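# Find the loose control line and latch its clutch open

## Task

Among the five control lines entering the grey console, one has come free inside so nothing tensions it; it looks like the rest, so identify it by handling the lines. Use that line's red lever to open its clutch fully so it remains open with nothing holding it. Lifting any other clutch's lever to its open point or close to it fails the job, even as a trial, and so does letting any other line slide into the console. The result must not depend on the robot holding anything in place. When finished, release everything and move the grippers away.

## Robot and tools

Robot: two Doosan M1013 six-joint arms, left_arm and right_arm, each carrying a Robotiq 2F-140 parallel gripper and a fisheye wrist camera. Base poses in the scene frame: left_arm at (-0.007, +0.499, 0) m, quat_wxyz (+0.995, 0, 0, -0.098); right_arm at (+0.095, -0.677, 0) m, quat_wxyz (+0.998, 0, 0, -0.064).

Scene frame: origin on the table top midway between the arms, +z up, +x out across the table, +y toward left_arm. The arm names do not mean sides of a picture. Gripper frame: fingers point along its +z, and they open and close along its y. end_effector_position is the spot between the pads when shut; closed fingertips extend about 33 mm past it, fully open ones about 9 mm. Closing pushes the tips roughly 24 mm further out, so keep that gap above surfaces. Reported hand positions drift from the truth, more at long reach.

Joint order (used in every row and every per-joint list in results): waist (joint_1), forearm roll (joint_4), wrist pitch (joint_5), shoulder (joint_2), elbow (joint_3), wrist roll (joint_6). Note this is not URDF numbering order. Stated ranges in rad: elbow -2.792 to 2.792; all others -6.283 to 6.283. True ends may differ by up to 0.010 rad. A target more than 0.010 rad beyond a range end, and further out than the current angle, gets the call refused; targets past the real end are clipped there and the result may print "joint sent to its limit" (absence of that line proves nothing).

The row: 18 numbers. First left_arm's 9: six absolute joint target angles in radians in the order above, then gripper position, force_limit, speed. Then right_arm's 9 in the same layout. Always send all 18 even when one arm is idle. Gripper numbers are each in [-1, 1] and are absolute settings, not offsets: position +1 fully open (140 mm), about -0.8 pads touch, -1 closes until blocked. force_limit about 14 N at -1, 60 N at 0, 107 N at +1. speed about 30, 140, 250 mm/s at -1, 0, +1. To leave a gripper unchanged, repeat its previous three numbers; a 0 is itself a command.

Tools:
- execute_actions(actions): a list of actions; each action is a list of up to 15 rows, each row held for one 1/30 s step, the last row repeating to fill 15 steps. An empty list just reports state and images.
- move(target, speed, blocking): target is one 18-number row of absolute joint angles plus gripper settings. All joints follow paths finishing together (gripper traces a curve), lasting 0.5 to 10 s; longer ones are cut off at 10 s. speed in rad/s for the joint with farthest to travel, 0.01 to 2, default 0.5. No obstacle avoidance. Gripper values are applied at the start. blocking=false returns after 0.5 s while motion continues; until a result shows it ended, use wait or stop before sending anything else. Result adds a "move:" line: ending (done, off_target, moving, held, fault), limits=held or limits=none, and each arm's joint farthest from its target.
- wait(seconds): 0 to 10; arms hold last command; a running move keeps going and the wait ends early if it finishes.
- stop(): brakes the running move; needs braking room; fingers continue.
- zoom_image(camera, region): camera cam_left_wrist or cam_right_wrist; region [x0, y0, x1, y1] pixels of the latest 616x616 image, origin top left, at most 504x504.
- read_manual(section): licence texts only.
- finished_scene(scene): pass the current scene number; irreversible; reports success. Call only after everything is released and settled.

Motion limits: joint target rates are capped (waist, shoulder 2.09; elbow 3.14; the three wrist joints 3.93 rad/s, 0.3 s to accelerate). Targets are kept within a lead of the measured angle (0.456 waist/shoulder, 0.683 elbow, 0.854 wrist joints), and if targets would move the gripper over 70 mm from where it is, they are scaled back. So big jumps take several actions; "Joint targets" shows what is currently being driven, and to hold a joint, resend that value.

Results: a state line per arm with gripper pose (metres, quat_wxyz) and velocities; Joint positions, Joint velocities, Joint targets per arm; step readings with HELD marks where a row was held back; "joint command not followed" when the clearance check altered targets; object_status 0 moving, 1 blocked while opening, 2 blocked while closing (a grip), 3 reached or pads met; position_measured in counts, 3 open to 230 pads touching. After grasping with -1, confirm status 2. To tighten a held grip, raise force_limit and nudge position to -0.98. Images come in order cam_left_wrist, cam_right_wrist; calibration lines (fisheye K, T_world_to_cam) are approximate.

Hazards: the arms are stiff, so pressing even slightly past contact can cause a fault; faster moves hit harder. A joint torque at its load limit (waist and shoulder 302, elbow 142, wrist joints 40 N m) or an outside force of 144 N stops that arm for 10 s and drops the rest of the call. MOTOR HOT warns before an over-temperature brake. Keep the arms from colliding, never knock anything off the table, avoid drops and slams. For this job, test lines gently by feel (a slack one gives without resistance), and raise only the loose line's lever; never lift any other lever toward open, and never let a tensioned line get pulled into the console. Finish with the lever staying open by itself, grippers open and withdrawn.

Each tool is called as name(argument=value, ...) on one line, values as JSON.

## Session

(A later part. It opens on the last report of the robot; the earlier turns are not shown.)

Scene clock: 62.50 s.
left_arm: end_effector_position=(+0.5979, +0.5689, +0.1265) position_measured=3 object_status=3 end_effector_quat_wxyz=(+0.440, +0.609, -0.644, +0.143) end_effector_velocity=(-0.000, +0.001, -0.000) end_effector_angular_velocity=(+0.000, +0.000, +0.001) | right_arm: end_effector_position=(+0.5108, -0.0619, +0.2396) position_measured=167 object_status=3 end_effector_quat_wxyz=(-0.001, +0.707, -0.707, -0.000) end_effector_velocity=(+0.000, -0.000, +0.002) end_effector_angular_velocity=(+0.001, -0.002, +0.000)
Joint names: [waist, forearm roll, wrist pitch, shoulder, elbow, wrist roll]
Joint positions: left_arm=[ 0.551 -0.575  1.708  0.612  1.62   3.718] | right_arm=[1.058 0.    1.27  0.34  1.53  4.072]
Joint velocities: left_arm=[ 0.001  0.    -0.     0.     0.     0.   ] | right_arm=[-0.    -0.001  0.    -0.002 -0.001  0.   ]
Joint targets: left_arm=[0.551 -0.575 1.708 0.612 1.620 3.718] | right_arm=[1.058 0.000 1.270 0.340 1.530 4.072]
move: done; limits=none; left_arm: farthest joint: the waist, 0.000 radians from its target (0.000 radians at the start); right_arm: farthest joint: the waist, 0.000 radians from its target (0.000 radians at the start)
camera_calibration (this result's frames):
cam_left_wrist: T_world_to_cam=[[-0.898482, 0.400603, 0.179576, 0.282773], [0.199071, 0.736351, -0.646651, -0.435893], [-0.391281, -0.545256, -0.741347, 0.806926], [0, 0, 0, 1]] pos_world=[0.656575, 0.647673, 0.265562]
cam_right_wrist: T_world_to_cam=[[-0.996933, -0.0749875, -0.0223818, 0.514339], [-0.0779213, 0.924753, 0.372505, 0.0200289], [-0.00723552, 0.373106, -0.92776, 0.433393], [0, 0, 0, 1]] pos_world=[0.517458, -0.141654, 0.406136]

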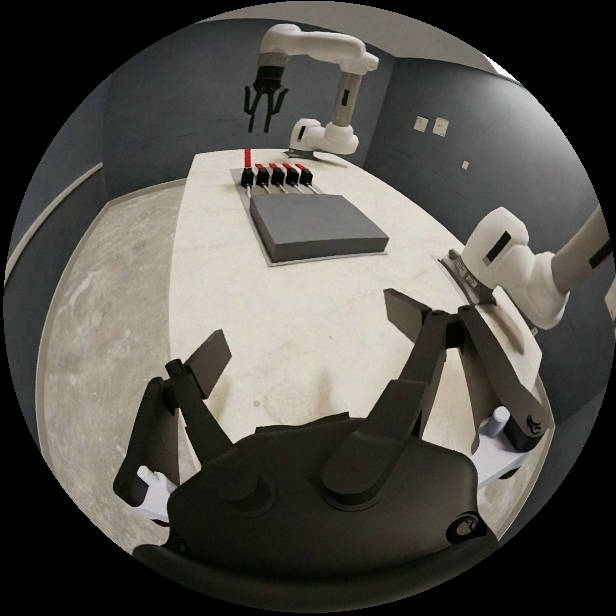

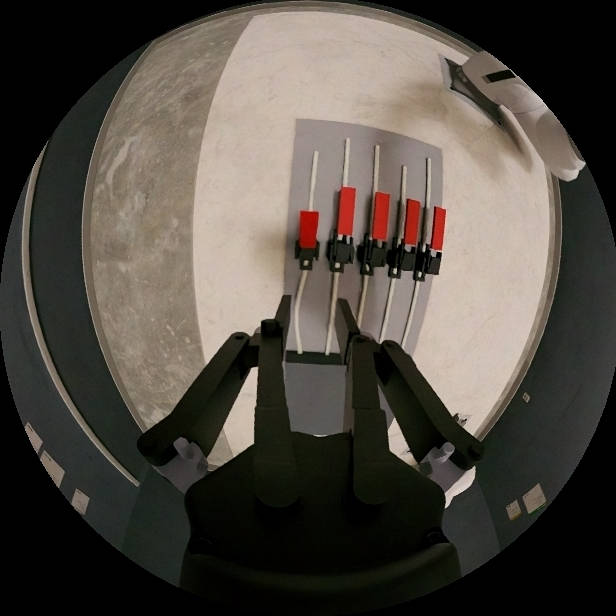

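move(target=[0.551,-0.575,1.708,0.612,1.62,3.718,1,0,0, 0.973,0,1.14,0.27,1.731,3.987,-0.3,-0.7,0])

move(target=[0.551,-0.575,1.708,0.612,1.62,3.718,1,0,0, 0.973,0,1.05,0.32,1.771,3.987,-0.3,-0.7,0], speed=0.15)

move(target=[0.551,-0.575,1.708,0.612,1.62,3.718,1,0,0, 0.973,0,1.05,0.32,1.771,3.987,-1,-0.7,-0.5])

move(target=[0.551,-0.575,1.708,0.612,1.62,3.718,1,0,0, 1.016,0,1.105,0.356,1.680,4.030,-1,-0.7,-0.5], speed=0.08)

move(target=[0.551,-0.575,1.708,0.612,1.62,3.718,1,0,0, 1.058,0,1.108,0.4265,1.607,4.072,-1,-0.7,-0.5], speed=0.08)

move(target=[0.551,-0.575,1.708,0.612,1.62,3.718,1,0,0, 1.0805,0,1.072,0.488,1.5815,4.094,-1,-0.7,-0.5], speed=0.06)

move(target=[0.551,-0.575,1.708,0.612,1.62,3.718,1,0,0, 1.093,0,1.038,0.532,1.572,4.107,-1,-0.7,-0.5], speed=0.05)

zoom_image(camera="cam_left_wrist", region=[200,110,360,210])

Scene clock: 64.03 s.
left_arm: end_effector_position=(+0.5979, +0.5689, +0.1265) position_measured=3 object_status=3 end_effector_quat_wxyz=(+0.440, +0.609, -0.644, +0.143) end_effector_velocity=(+0.000, +0.000, -0.000) end_effector_angular_velocity=(-0.001, +0.000, +0.000) | right_arm: end_effector_position=(+0.5165, -0.1501, +0.1844) position_measured=167 object_status=3 end_effector_quat_wxyz=(-0.000, +0.707, -0.707, +0.000) end_effector_velocity=(-0.000, -0.001, -0.001) end_effector_angular_velocity=(-0.001, +0.001, -0.000)
Joint names: [waist, forearm roll, wrist pitch, shoulder, elbow, wrist roll]
Joint positions: left_arm=[ 0.551 -0.575  1.708  0.612  1.62   3.718] | right_arm=[ 0.973 -0.     1.14   0.27   1.731  3.987]
Joint velocities: left_arm=[ 0. -0.  0.  0. -0.  0.] | right_arm=[-0.    -0.    -0.    -0.     0.002 -0.   ]
Joint targets: left_arm=[0.551 -0.575 1.708 0.612 1.620 3.718] | right_arm=[0.973 0.000 1.140 0.270 1.731 3.987]
move: done; limits=none; left_arm: farthest joint: the waist, 0.000 radians from its target (0.000 radians at the start); right_arm: farthest joint: the waist, 0.000 radians from its target (0.085 radians at the start)
camera_calibration (this result's frames):
cam_left_wrist: T_world_to_cam=[[-0.898482, 0.400602, 0.179575, 0.282773], [0.199071, 0.736351, -0.646651, -0.435893], [-0.391281, -0.545257, -0.741347, 0.806927], [0, 0, 0, 1]] pos_world=[0.656575, 0.647672, 0.265562]
cam_right_wrist: T_world_to_cam=[[-0.996935, -0.0750905, -0.0219551, 0.512104], [-0.0778634, 0.925039, 0.371807, 0.12275], [-0.00760981, 0.372377, -0.92805, 0.415241], [0, 0, 0, 1]] pos_world=[0.523252, -0.229721, 0.350969]

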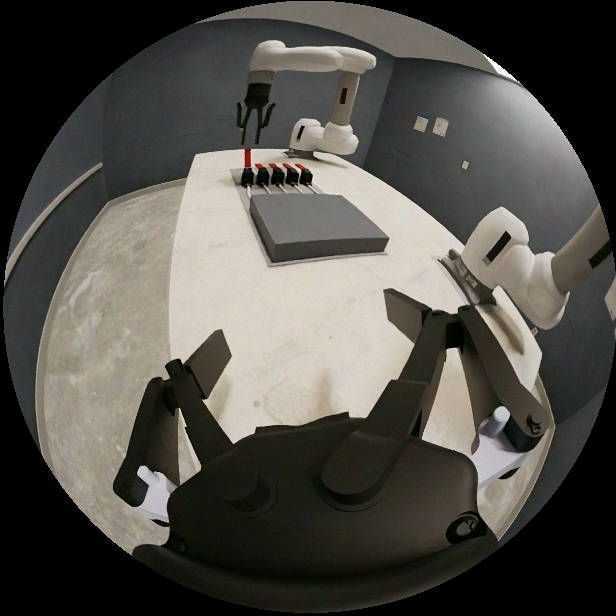

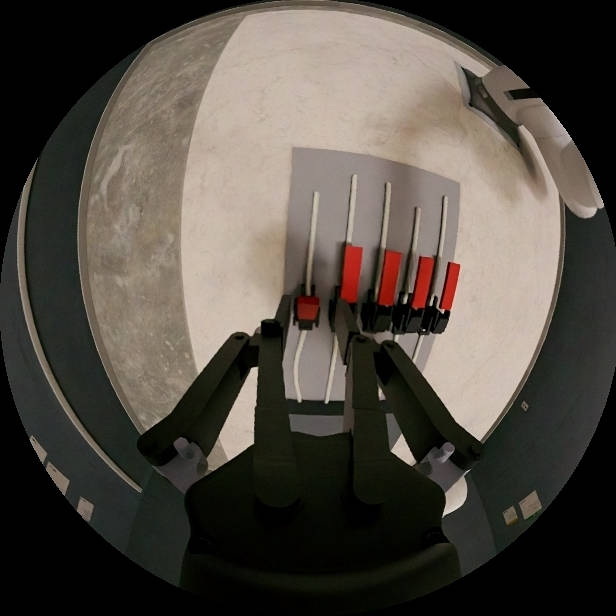

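Scene clock: 64.93 s.
left_arm: end_effector_position=(+0.5979, +0.5689, +0.1265) position_measured=3 object_status=3 end_effector_quat_wxyz=(+0.440, +0.609, -0.644, +0.143) end_effector_velocity=(+0.000, -0.001, +0.000) end_effector_angular_velocity=(+0.000, +0.000, -0.002) | right_arm: end_effector_position=(+0.5209, -0.1451, +0.1307) position_measured=167 object_status=3 end_effector_quat_wxyz=(-0.000, +0.707, -0.707, -0.000) end_effector_velocity=(-0.001, -0.000, -0.001) end_effector_angular_velocity=(-0.000, +0.001, -0.000)
Joint names: [waist, forearm roll, wrist pitch, shoulder, elbow, wrist roll]
Joint positions: left_arm=[ 0.551 -0.575  1.708  0.612  1.62   3.718] | right_arm=[ 0.973 -0.     1.05   0.32   1.771  3.987]
Joint velocities: left_arm=[-0.002  0.     0.    -0.001 -0.    -0.   ] | right_arm=[ 0.     0.001 -0.     0.     0.001 -0.   ]
Joint targets: left_arm=[0.551 -0.575 1.708 0.612 1.620 3.718] | right_arm=[0.973 0.000 1.050 0.320 1.771 3.987]
move: done; limits=none; left_arm: farthest joint: the waist, 0.000 radians from its target (0.000 radians at the start); right_arm: farthest joint: the waist, 0.000 radians from its target (0.000 radians at the start)
camera_calibration (this result's frames):
cam_left_wrist: T_world_to_cam=[[-0.898482, 0.400603, 0.179575, 0.282773], [0.199071, 0.736351, -0.646651, -0.435893], [-0.391281, -0.545257, -0.741347, 0.806926], [0, 0, 0, 1]] pos_world=[0.656575, 0.647672, 0.265562]
cam_right_wrist: T_world_to_cam=[[-0.99694, -0.0750345, -0.0219278, 0.515704], [-0.077801, 0.925034, 0.371833, 0.13846], [-0.00761631, 0.372401, -0.928041, 0.363583], [0, 0, 0, 1]] pos_world=[0.527667, -0.224783, 0.297245]

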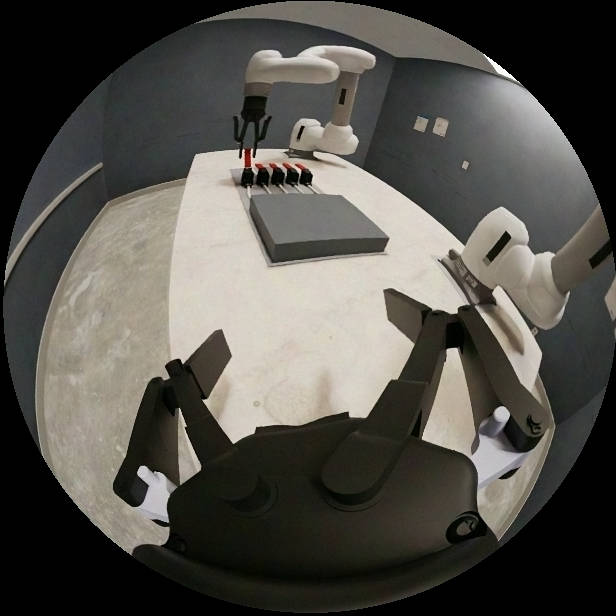

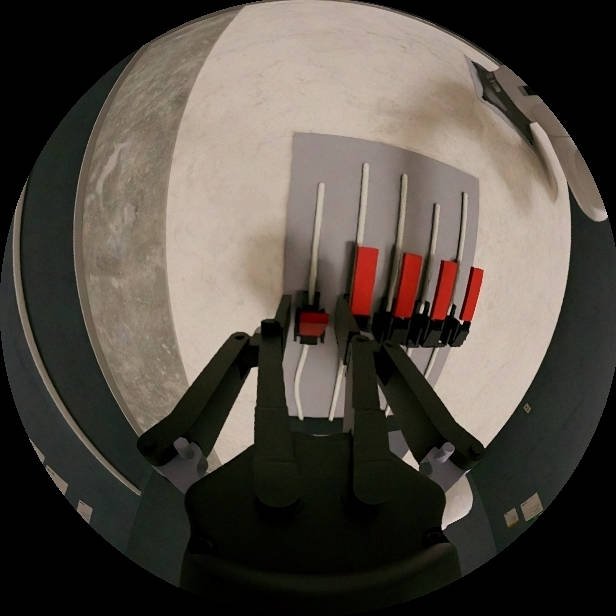

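Scene clock: 65.63 s.
left_arm: end_effector_position=(+0.5979, +0.5689, +0.1265) position_measured=3 object_status=3 end_effector_quat_wxyz=(+0.440, +0.609, -0.644, +0.143) end_effector_velocity=(+0.000, +0.000, +0.000) end_effector_angular_velocity=(-0.000, -0.000, +0.000) | right_arm: end_effector_position=(+0.5209, -0.1451, +0.1307) position_measured=199 object_status=2 end_effector_quat_wxyz=(-0.000, +0.707, -0.707, -0.000) end_effector_velocity=(+0.000, +0.000, +0.000) end_effector_angular_velocity=(+0.001, -0.000, -0.000)
Joint names: [waist, forearm roll, wrist pitch, shoulder, elbow, wrist roll]
Joint positions: left_arm=[ 0.551 -0.575  1.708  0.612  1.62   3.718] | right_arm=[ 0.973 -0.     1.05   0.32   1.771  3.987]
Joint velocities: left_arm=[ 0. -0.  0. -0. -0.  0.] | right_arm=[-0.  0.  0. -0. -0.  0.]
Joint targets: left_arm=[0.551 -0.575 1.708 0.612 1.620 3.718] | right_arm=[0.973 0.000 1.050 0.320 1.771 3.987]
move: done; limits=none; left_arm: farthest joint: the waist, 0.000 radians from its target (0.000 radians at the start); right_arm: farthest joint: the waist, 0.000 radians from its target (0.000 radians at the start)
camera_calibration (this result's frames):
cam_left_wrist: T_world_to_cam=[[-0.898482, 0.400602, 0.179575, 0.282773], [0.199071, 0.736351, -0.646651, -0.435893], [-0.39128, -0.545257, -0.741347, 0.806926], [0, 0, 0, 1]] pos_world=[0.656575, 0.647673, 0.265562]
cam_right_wrist: T_world_to_cam=[[-0.996941, -0.07502, -0.0219332, 0.515714], [-0.0777895, 0.925028, 0.371849, 0.138453], [-0.00760725, 0.372418, -0.928034, 0.363569], [0, 0, 0, 1]] pos_world=[0.527672, -0.224784, 0.297232]

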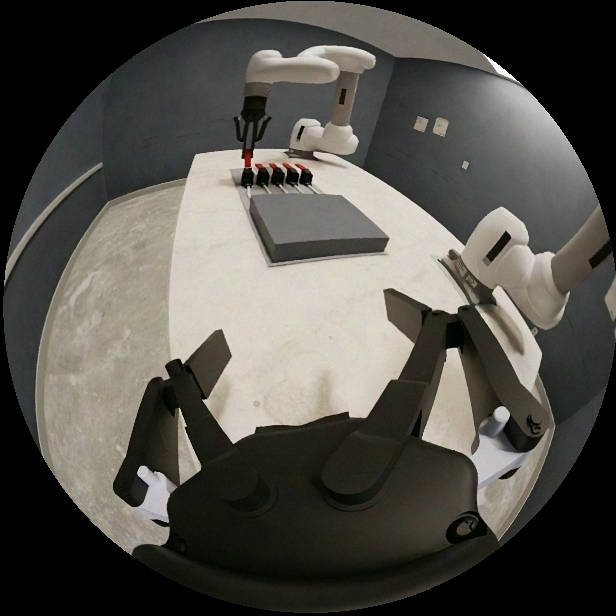

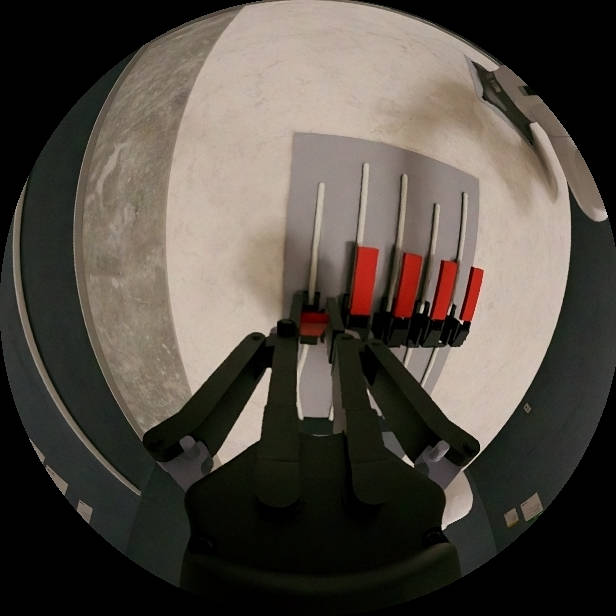

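Scene clock: 67.07 s.
left_arm: end_effector_position=(+0.5979, +0.5689, +0.1265) position_measured=3 object_status=3 end_effector_quat_wxyz=(+0.440, +0.609, -0.644, +0.143) end_effector_velocity=(+0.000, +0.001, +0.000) end_effector_angular_velocity=(+0.001, -0.000, +0.001) | right_arm: end_effector_position=(+0.5202, -0.0998, +0.1503) position_measured=199 object_status=2 end_effector_quat_wxyz=(-0.000, +0.707, -0.707, +0.000) end_effector_velocity=(+0.000, +0.001, +0.001) end_effector_angular_velocity=(+0.001, -0.000, -0.000)
Joint names: [waist, forearm roll, wrist pitch, shoulder, elbow, wrist roll]
Joint positions: left_arm=[ 0.551 -0.575  1.708  0.612  1.62   3.718] | right_arm=[ 1.016 -0.     1.105  0.356  1.68   4.03 ]
Joint velocities: left_arm=[ 0.001  0.    -0.    -0.001  0.    -0.001] | right_arm=[ 0.     0.     0.    -0.    -0.001  0.   ]
Joint targets: left_arm=[0.551 -0.575 1.708 0.612 1.620 3.718] | right_arm=[1.016 0.000 1.105 0.356 1.680 4.030]
move: done; limits=none; left_arm: farthest joint: the waist, 0.000 radians from its target (0.000 radians at the start); right_arm: farthest joint: the waist, 0.000 radians from its target (0.043 radians at the start)
camera_calibration (this result's frames):
cam_left_wrist: T_world_to_cam=[[-0.898482, 0.400603, 0.179575, 0.282773], [0.199071, 0.736351, -0.646651, -0.435893], [-0.391281, -0.545257, -0.741347, 0.806927], [0, 0, 0, 1]] pos_world=[0.656575, 0.647673, 0.265562]
cam_right_wrist: T_world_to_cam=[[-0.996939, -0.0750485, -0.0219205, 0.518782], [-0.077812, 0.925068, 0.371746, 0.0891532], [-0.00762098, 0.372313, -0.928076, 0.364881], [0, 0, 0, 1]] pos_world=[0.526912, -0.179389, 0.316867]

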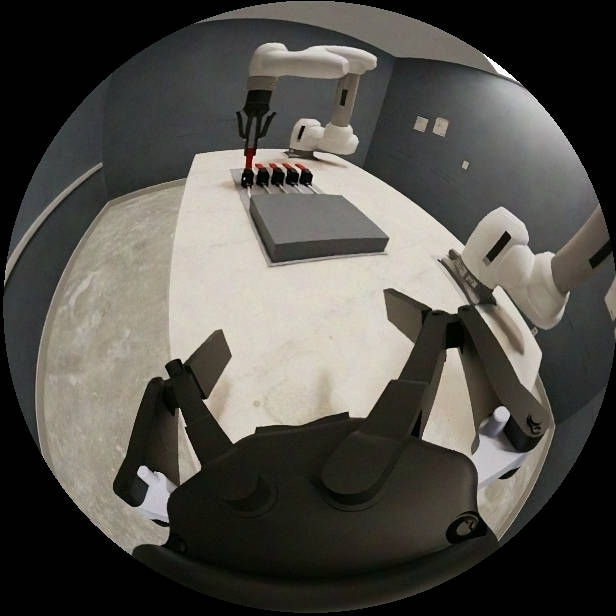

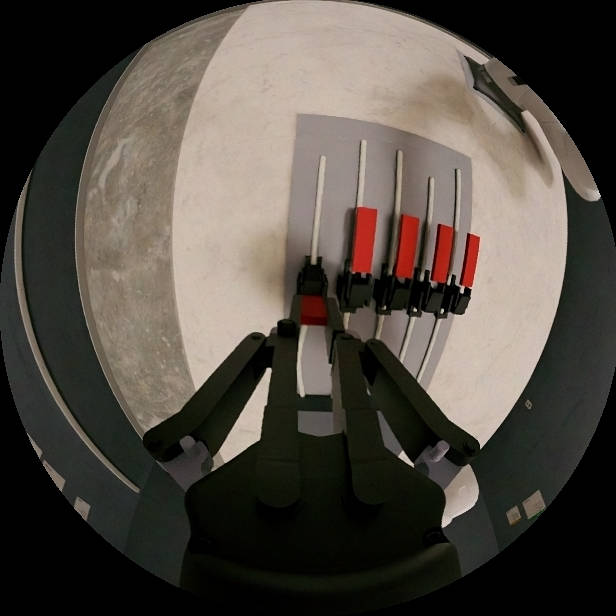

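Scene clock: 68.27 s.
left_arm: end_effector_position=(+0.5979, +0.5689, +0.1265) position_measured=3 object_status=3 end_effector_quat_wxyz=(+0.440, +0.609, -0.644, +0.143) end_effector_velocity=(-0.000, +0.001, -0.000) end_effector_angular_velocity=(+0.000, +0.001, +0.001) | right_arm: end_effector_position=(+0.5200, -0.0497, +0.1347) position_measured=199 object_status=2 end_effector_quat_wxyz=(+0.000, +0.707, -0.707, +0.000) end_effector_velocity=(-0.000, +0.001, -0.000) end_effector_angular_velocity=(+0.001, +0.001, -0.000)
Joint names: [waist, forearm roll, wrist pitch, shoulder, elbow, wrist roll]
Joint positions: left_arm=[ 0.551 -0.575  1.708  0.612  1.62   3.718] | right_arm=[ 1.058 -0.     1.108  0.427  1.607  4.072]
Joint velocities: left_arm=[ 0.001  0.    -0.     0.    -0.    -0.   ] | right_arm=[ 0.     0.001 -0.     0.    -0.001  0.   ]
Joint targets: left_arm=[0.551 -0.575 1.708 0.612 1.620 3.718] | right_arm=[1.058 0.000 1.108 0.426 1.607 4.072]
move: done; limits=none; left_arm: farthest joint: the waist, 0.000 radians from its target (0.000 radians at the start); right_arm: farthest joint: the waist, 0.000 radians from its target (0.042 radians at the start)
camera_calibration (this result's frames):
cam_left_wrist: T_world_to_cam=[[-0.898482, 0.400603, 0.179575, 0.282773], [0.199071, 0.736351, -0.646652, -0.435893], [-0.391281, -0.545257, -0.741346, 0.806927], [0, 0, 0, 1]] pos_world=[0.656575, 0.647672, 0.265562]
cam_right_wrist: T_world_to_cam=[[-0.996955, -0.0750078, -0.0213374, 0.52191], [-0.0775612, 0.925274, 0.371284, 0.0485566], [-0.00810625, 0.371808, -0.928274, 0.33205], [0, 0, 0, 1]] pos_world=[0.526778, -0.12924, 0.301342]

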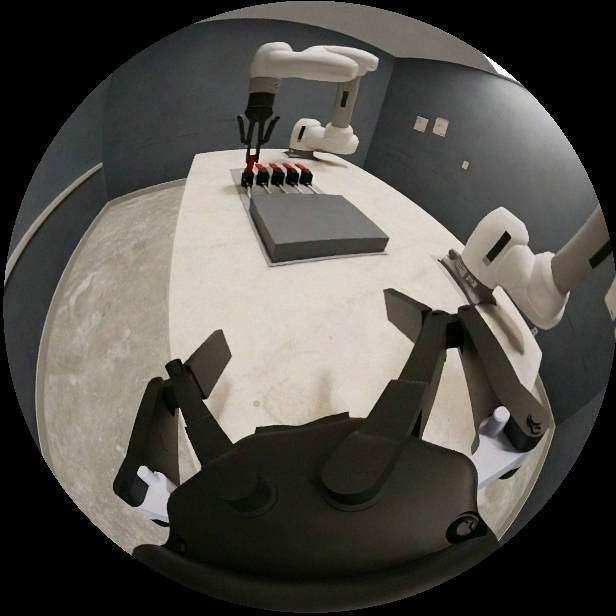

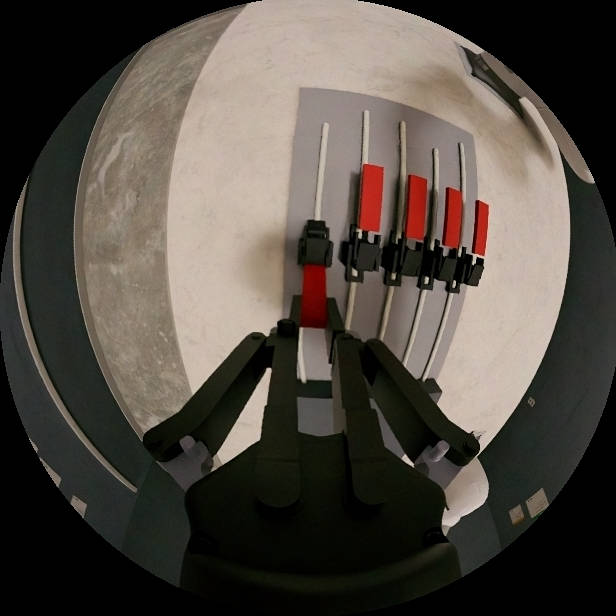

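Scene clock: 69.57 s.
left_arm: end_effector_position=(+0.5979, +0.5689, +0.1265) position_measured=3 object_status=3 end_effector_quat_wxyz=(+0.440, +0.609, -0.644, +0.143) end_effector_velocity=(+0.000, -0.000, +0.000) end_effector_angular_velocity=(+0.000, -0.001, -0.000) | right_arm: end_effector_position=(+0.5202, -0.0202, +0.1000) position_measured=199 object_status=2 end_effector_quat_wxyz=(+0.000, +0.707, -0.707, +0.000) end_effector_velocity=(-0.000, +0.001, +0.001) end_effector_angular_velocity=(+0.004, -0.000, -0.000)
Joint names: [waist, forearm roll, wrist pitch, shoulder, elbow, wrist roll]
Joint positions: left_arm=[ 0.551 -0.575  1.708  0.612  1.62   3.718] | right_arm=[ 1.08  -0.     1.072  0.488  1.582  4.094]
Joint velocities: left_arm=[-0.001 -0.    -0.    -0.001 -0.     0.   ] | right_arm=[ 0.     0.002 -0.001 -0.001 -0.001 -0.   ]
Joint targets: left_arm=[0.551 -0.575 1.708 0.612 1.620 3.718] | right_arm=[1.081 0.000 1.072 0.488 1.581 4.094]
move: done; limits=none; left_arm: farthest joint: the waist, 0.000 radians from its target (0.000 radians at the start); right_arm: farthest joint: the waist, 0.000 radians from its target (0.023 radians at the start)
camera_calibration (this result's frames):
cam_left_wrist: T_world_to_cam=[[-0.898482, 0.400602, 0.179575, 0.282773], [0.199071, 0.736351, -0.646651, -0.435893], [-0.391281, -0.545257, -0.741347, 0.806926], [0, 0, 0, 1]] pos_world=[0.656575, 0.647672, 0.265562]
cam_right_wrist: T_world_to_cam=[[-0.996917, -0.0755296, -0.0212398, 0.523528], [-0.0780118, 0.925349, 0.371003, 0.0344269], [-0.00836744, 0.371516, -0.928389, 0.288955], [0, 0, 0, 1]] pos_world=[0.527018, -0.0996665, 0.26661]

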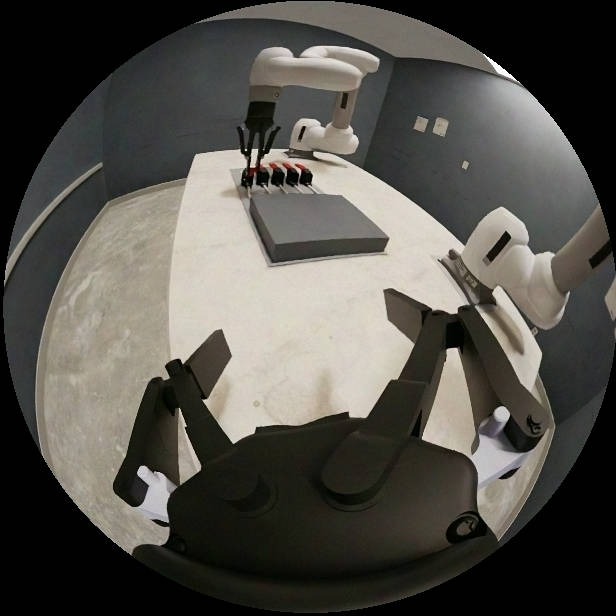

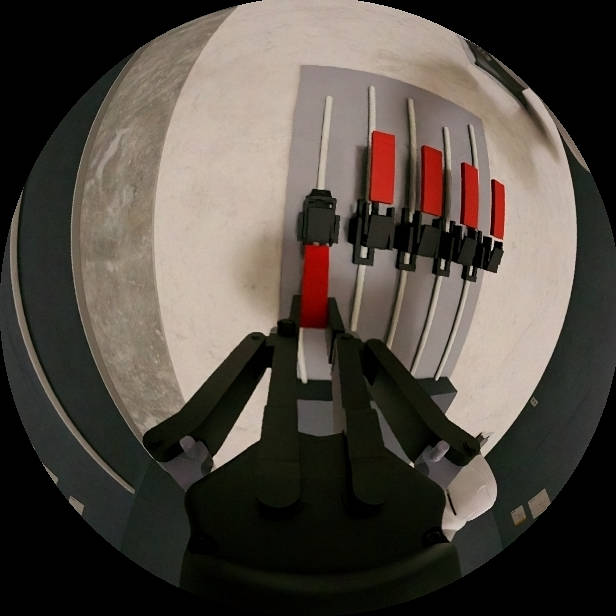

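Scene clock: 70.70 s.
left_arm: end_effector_position=(+0.5979, +0.5689, +0.1265) position_measured=3 object_status=3 end_effector_quat_wxyz=(+0.440, +0.609, -0.644, +0.143) end_effector_velocity=(+0.000, -0.000, -0.000) end_effector_angular_velocity=(+0.000, -0.000, +0.000) | right_arm: end_effector_position=(+0.5200, -0.0031, +0.0702) position_measured=199 object_status=2 end_effector_quat_wxyz=(+0.000, +0.707, -0.707, +0.000) end_effector_velocity=(-0.000, -0.000, -0.001) end_effector_angular_velocity=(-0.001, +0.001, -0.000)
Joint names: [waist, forearm roll, wrist pitch, shoulder, elbow, wrist roll]
Joint positions: left_arm=[ 0.551 -0.575  1.708  0.612  1.62   3.718] | right_arm=[ 1.093 -0.     1.038  0.532  1.572  4.107]
Joint velocities: left_arm=[-0.  0. -0. -0.  0. -0.] | right_arm=[ 0.     0.    -0.     0.001  0.    -0.   ]
Joint targets: left_arm=[0.551 -0.575 1.708 0.612 1.620 3.718] | right_arm=[1.093 0.000 1.038 0.532 1.572 4.107]
move: done; limits=none; left_arm: farthest joint: the waist, 0.000 radians from its target (0.000 radians at the start); right_arm: farthest joint: the waist, 0.000 radians from its target (0.013 radians at the start)
camera_calibration (this result's frames):
cam_left_wrist: T_world_to_cam=[[-0.898482, 0.400602, 0.179576, 0.282773], [0.19907, 0.736351, -0.646651, -0.435893], [-0.391281, -0.545257, -0.741346, 0.806927], [0, 0, 0, 1]] pos_world=[0.656575, 0.647672, 0.265562]
cam_right_wrist: T_world_to_cam=[[-0.996953, -0.0750586, -0.0212511, 0.524058], [-0.0775774, 0.925327, 0.37115, 0.0294021], [-0.00819381, 0.371668, -0.92833, 0.254847], [0, 0, 0, 1]] pos_world=[0.52683, -0.0825901, 0.236806]

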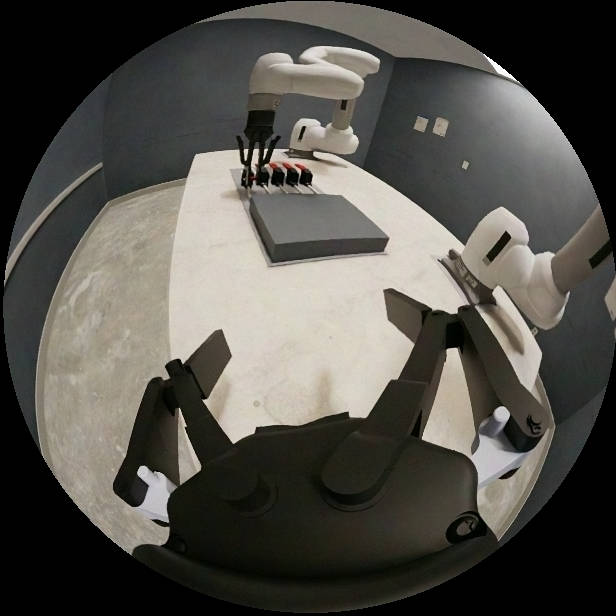

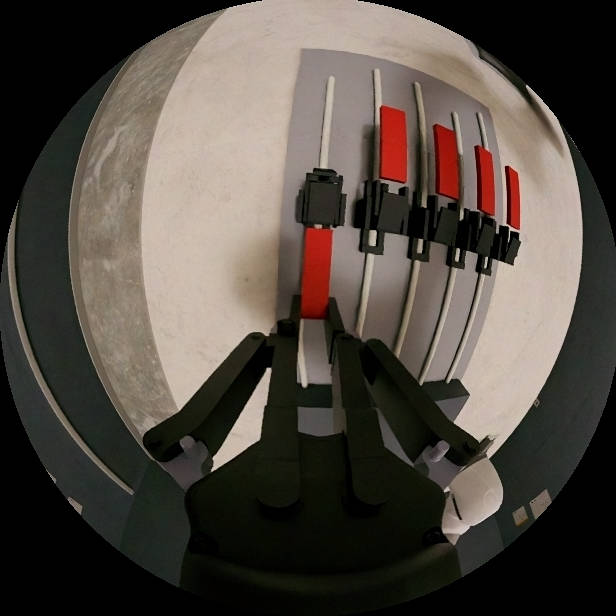

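Region (200, 110, 360, 210) of cam_left_wrist's 616x616 image, scaled by 3.150, with more detail than that image has; it fills the top 315 rows of this view, and the rest is white.

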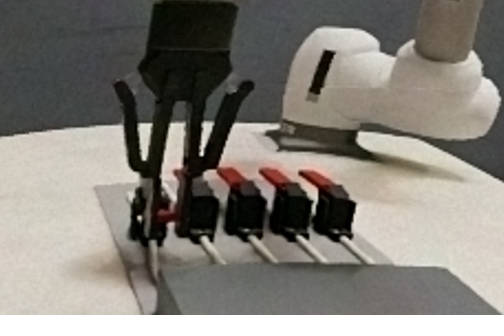

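move(target=[0.551,-0.575,1.708,0.612,1.62,3.718,1,0,0, 1.093,0,1.038,0.532,1.572,4.107,-0.3,-0.7,0])

move(target=[0.551,-0.575,1.708,0.612,1.62,3.718,1,0,0, 1.093,0,1.27,0.40,1.47,4.107,-0.3,-0.7,0], speed=0.3)

Scene clock: 71.57 s.
left_arm: end_effector_position=(+0.5979, +0.5689, +0.1265) position_measured=3 object_status=3 end_effector_quat_wxyz=(+0.440, +0.609, -0.644, +0.143) end_effector_velocity=(+0.000, -0.001, +0.000) end_effector_angular_velocity=(+0.000, +0.000, -0.002) | right_arm: end_effector_position=(+0.5200, -0.0031, +0.0702) position_measured=167 object_status=3 end_effector_quat_wxyz=(+0.000, +0.707, -0.707, +0.000) end_effector_velocity=(+0.001, +0.000, +0.000) end_effector_angular_velocity=(+0.000, -0.001, +0.000)
Joint names: [waist, forearm roll, wrist pitch, shoulder, elbow, wrist roll]
Joint positions: left_arm=[ 0.551 -0.575  1.708  0.612  1.62   3.718] | right_arm=[1.093 0.    1.038 0.532 1.572 4.107]
Joint velocities: left_arm=[-0.002 -0.    -0.    -0.     0.    -0.   ] | right_arm=[-0.    -0.001 -0.    -0.    -0.     0.   ]
Joint targets: left_arm=[0.551 -0.575 1.708 0.612 1.620 3.718] | right_arm=[1.093 0.000 1.038 0.532 1.572 4.107]
move: done; limits=none; left_arm: farthest joint: the waist, 0.000 radians from its target (0.000 radians at the start); right_arm: farthest joint: the waist, 0.000 radians from its target (0.000 radians at the start)
camera_calibration (this result's frames):
cam_left_wrist: T_world_to_cam=[[-0.898482, 0.400603, 0.179575, 0.282773], [0.199071, 0.736351, -0.646651, -0.435893], [-0.391281, -0.545257, -0.741347, 0.806926], [0, 0, 0, 1]] pos_world=[0.656575, 0.647672, 0.265562]
cam_right_wrist: T_world_to_cam=[[-0.996954, -0.0750562, -0.0212147, 0.524026], [-0.0775616, 0.925322, 0.371165, 0.0293814], [-0.00822783, 0.37168, -0.928325, 0.254847], [0, 0, 0, 1]] pos_world=[0.526805, -0.0825772, 0.236792]

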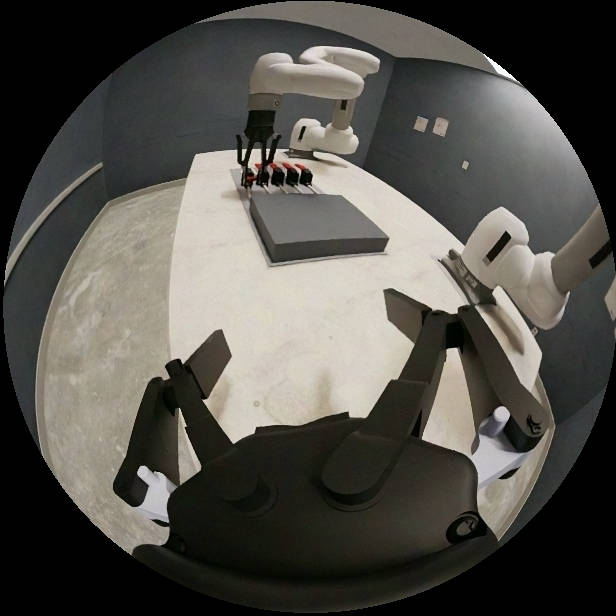

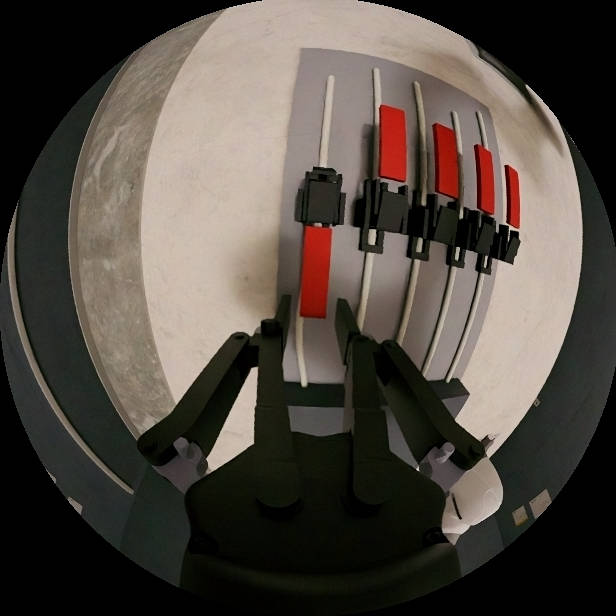

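Scene clock: 72.73 s.
left_arm: end_effector_position=(+0.5979, +0.5689, +0.1265) position_measured=3 object_status=3 end_effector_quat_wxyz=(+0.440, +0.609, -0.644, +0.143) end_effector_velocity=(-0.000, +0.000, +0.000) end_effector_angular_velocity=(+0.000, +0.000, -0.000) | right_arm: end_effector_position=(+0.5088, -0.0192, +0.2262) position_measured=167 object_status=3 end_effector_quat_wxyz=(-0.001, +0.707, -0.707, -0.000) end_effector_velocity=(+0.000, -0.001, +0.000) end_effector_angular_velocity=(-0.001, -0.001, +0.000)
Joint names: [waist, forearm roll, wrist pitch, shoulder, elbow, wrist roll]
Joint positions: left_arm=[ 0.551 -0.575  1.708  0.612  1.62   3.718] | right_arm=[1.093 0.    1.27  0.4   1.47  4.107]
Joint velocities: left_arm=[ 0.  0.  0. -0. -0. -0.] | right_arm=[ 0.    -0.001  0.    -0.001  0.001  0.   ]
Joint targets: left_arm=[0.551 -0.575 1.708 0.612 1.620 3.718] | right_arm=[1.093 0.000 1.270 0.400 1.470 4.107]
move: done; limits=none; left_arm: farthest joint: the waist, 0.000 radians from its target (0.000 radians at the start); right_arm: farthest joint: the waist, 0.000 radians from its target (0.000 radians at the start)
camera_calibration (this result's frames):
cam_left_wrist: T_world_to_cam=[[-0.898482, 0.400602, 0.179575, 0.282773], [0.199071, 0.736351, -0.646651, -0.435893], [-0.391281, -0.545257, -0.741347, 0.806926], [0, 0, 0, 1]] pos_world=[0.656575, 0.647672, 0.265562]
cam_right_wrist: T_world_to_cam=[[-0.996934, -0.0749876, -0.0223378, 0.515206], [-0.0779047, 0.924742, 0.372535, -0.0145964], [-0.00727883, 0.373133, -0.927749, 0.404995], [0, 0, 0, 1]] pos_world=[0.515437, -0.098985, 0.39268]

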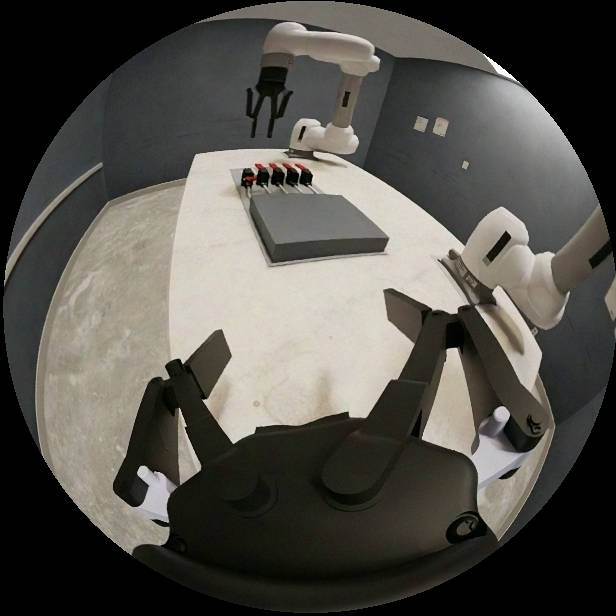

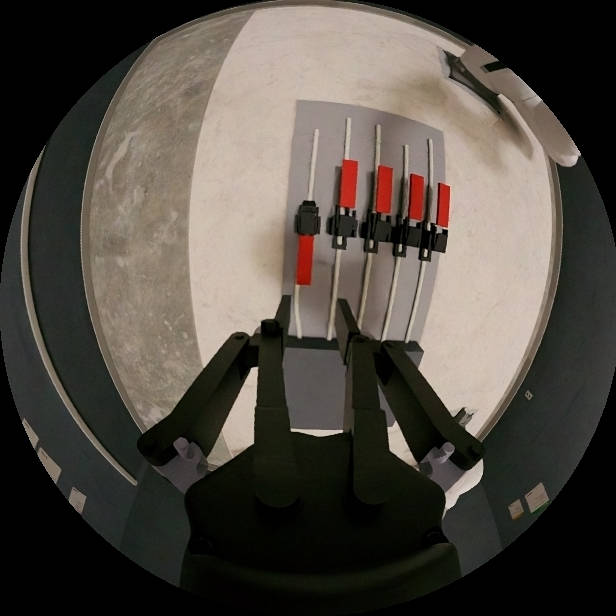

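finished_scene(scene=1)

The scene is finished: the task was done.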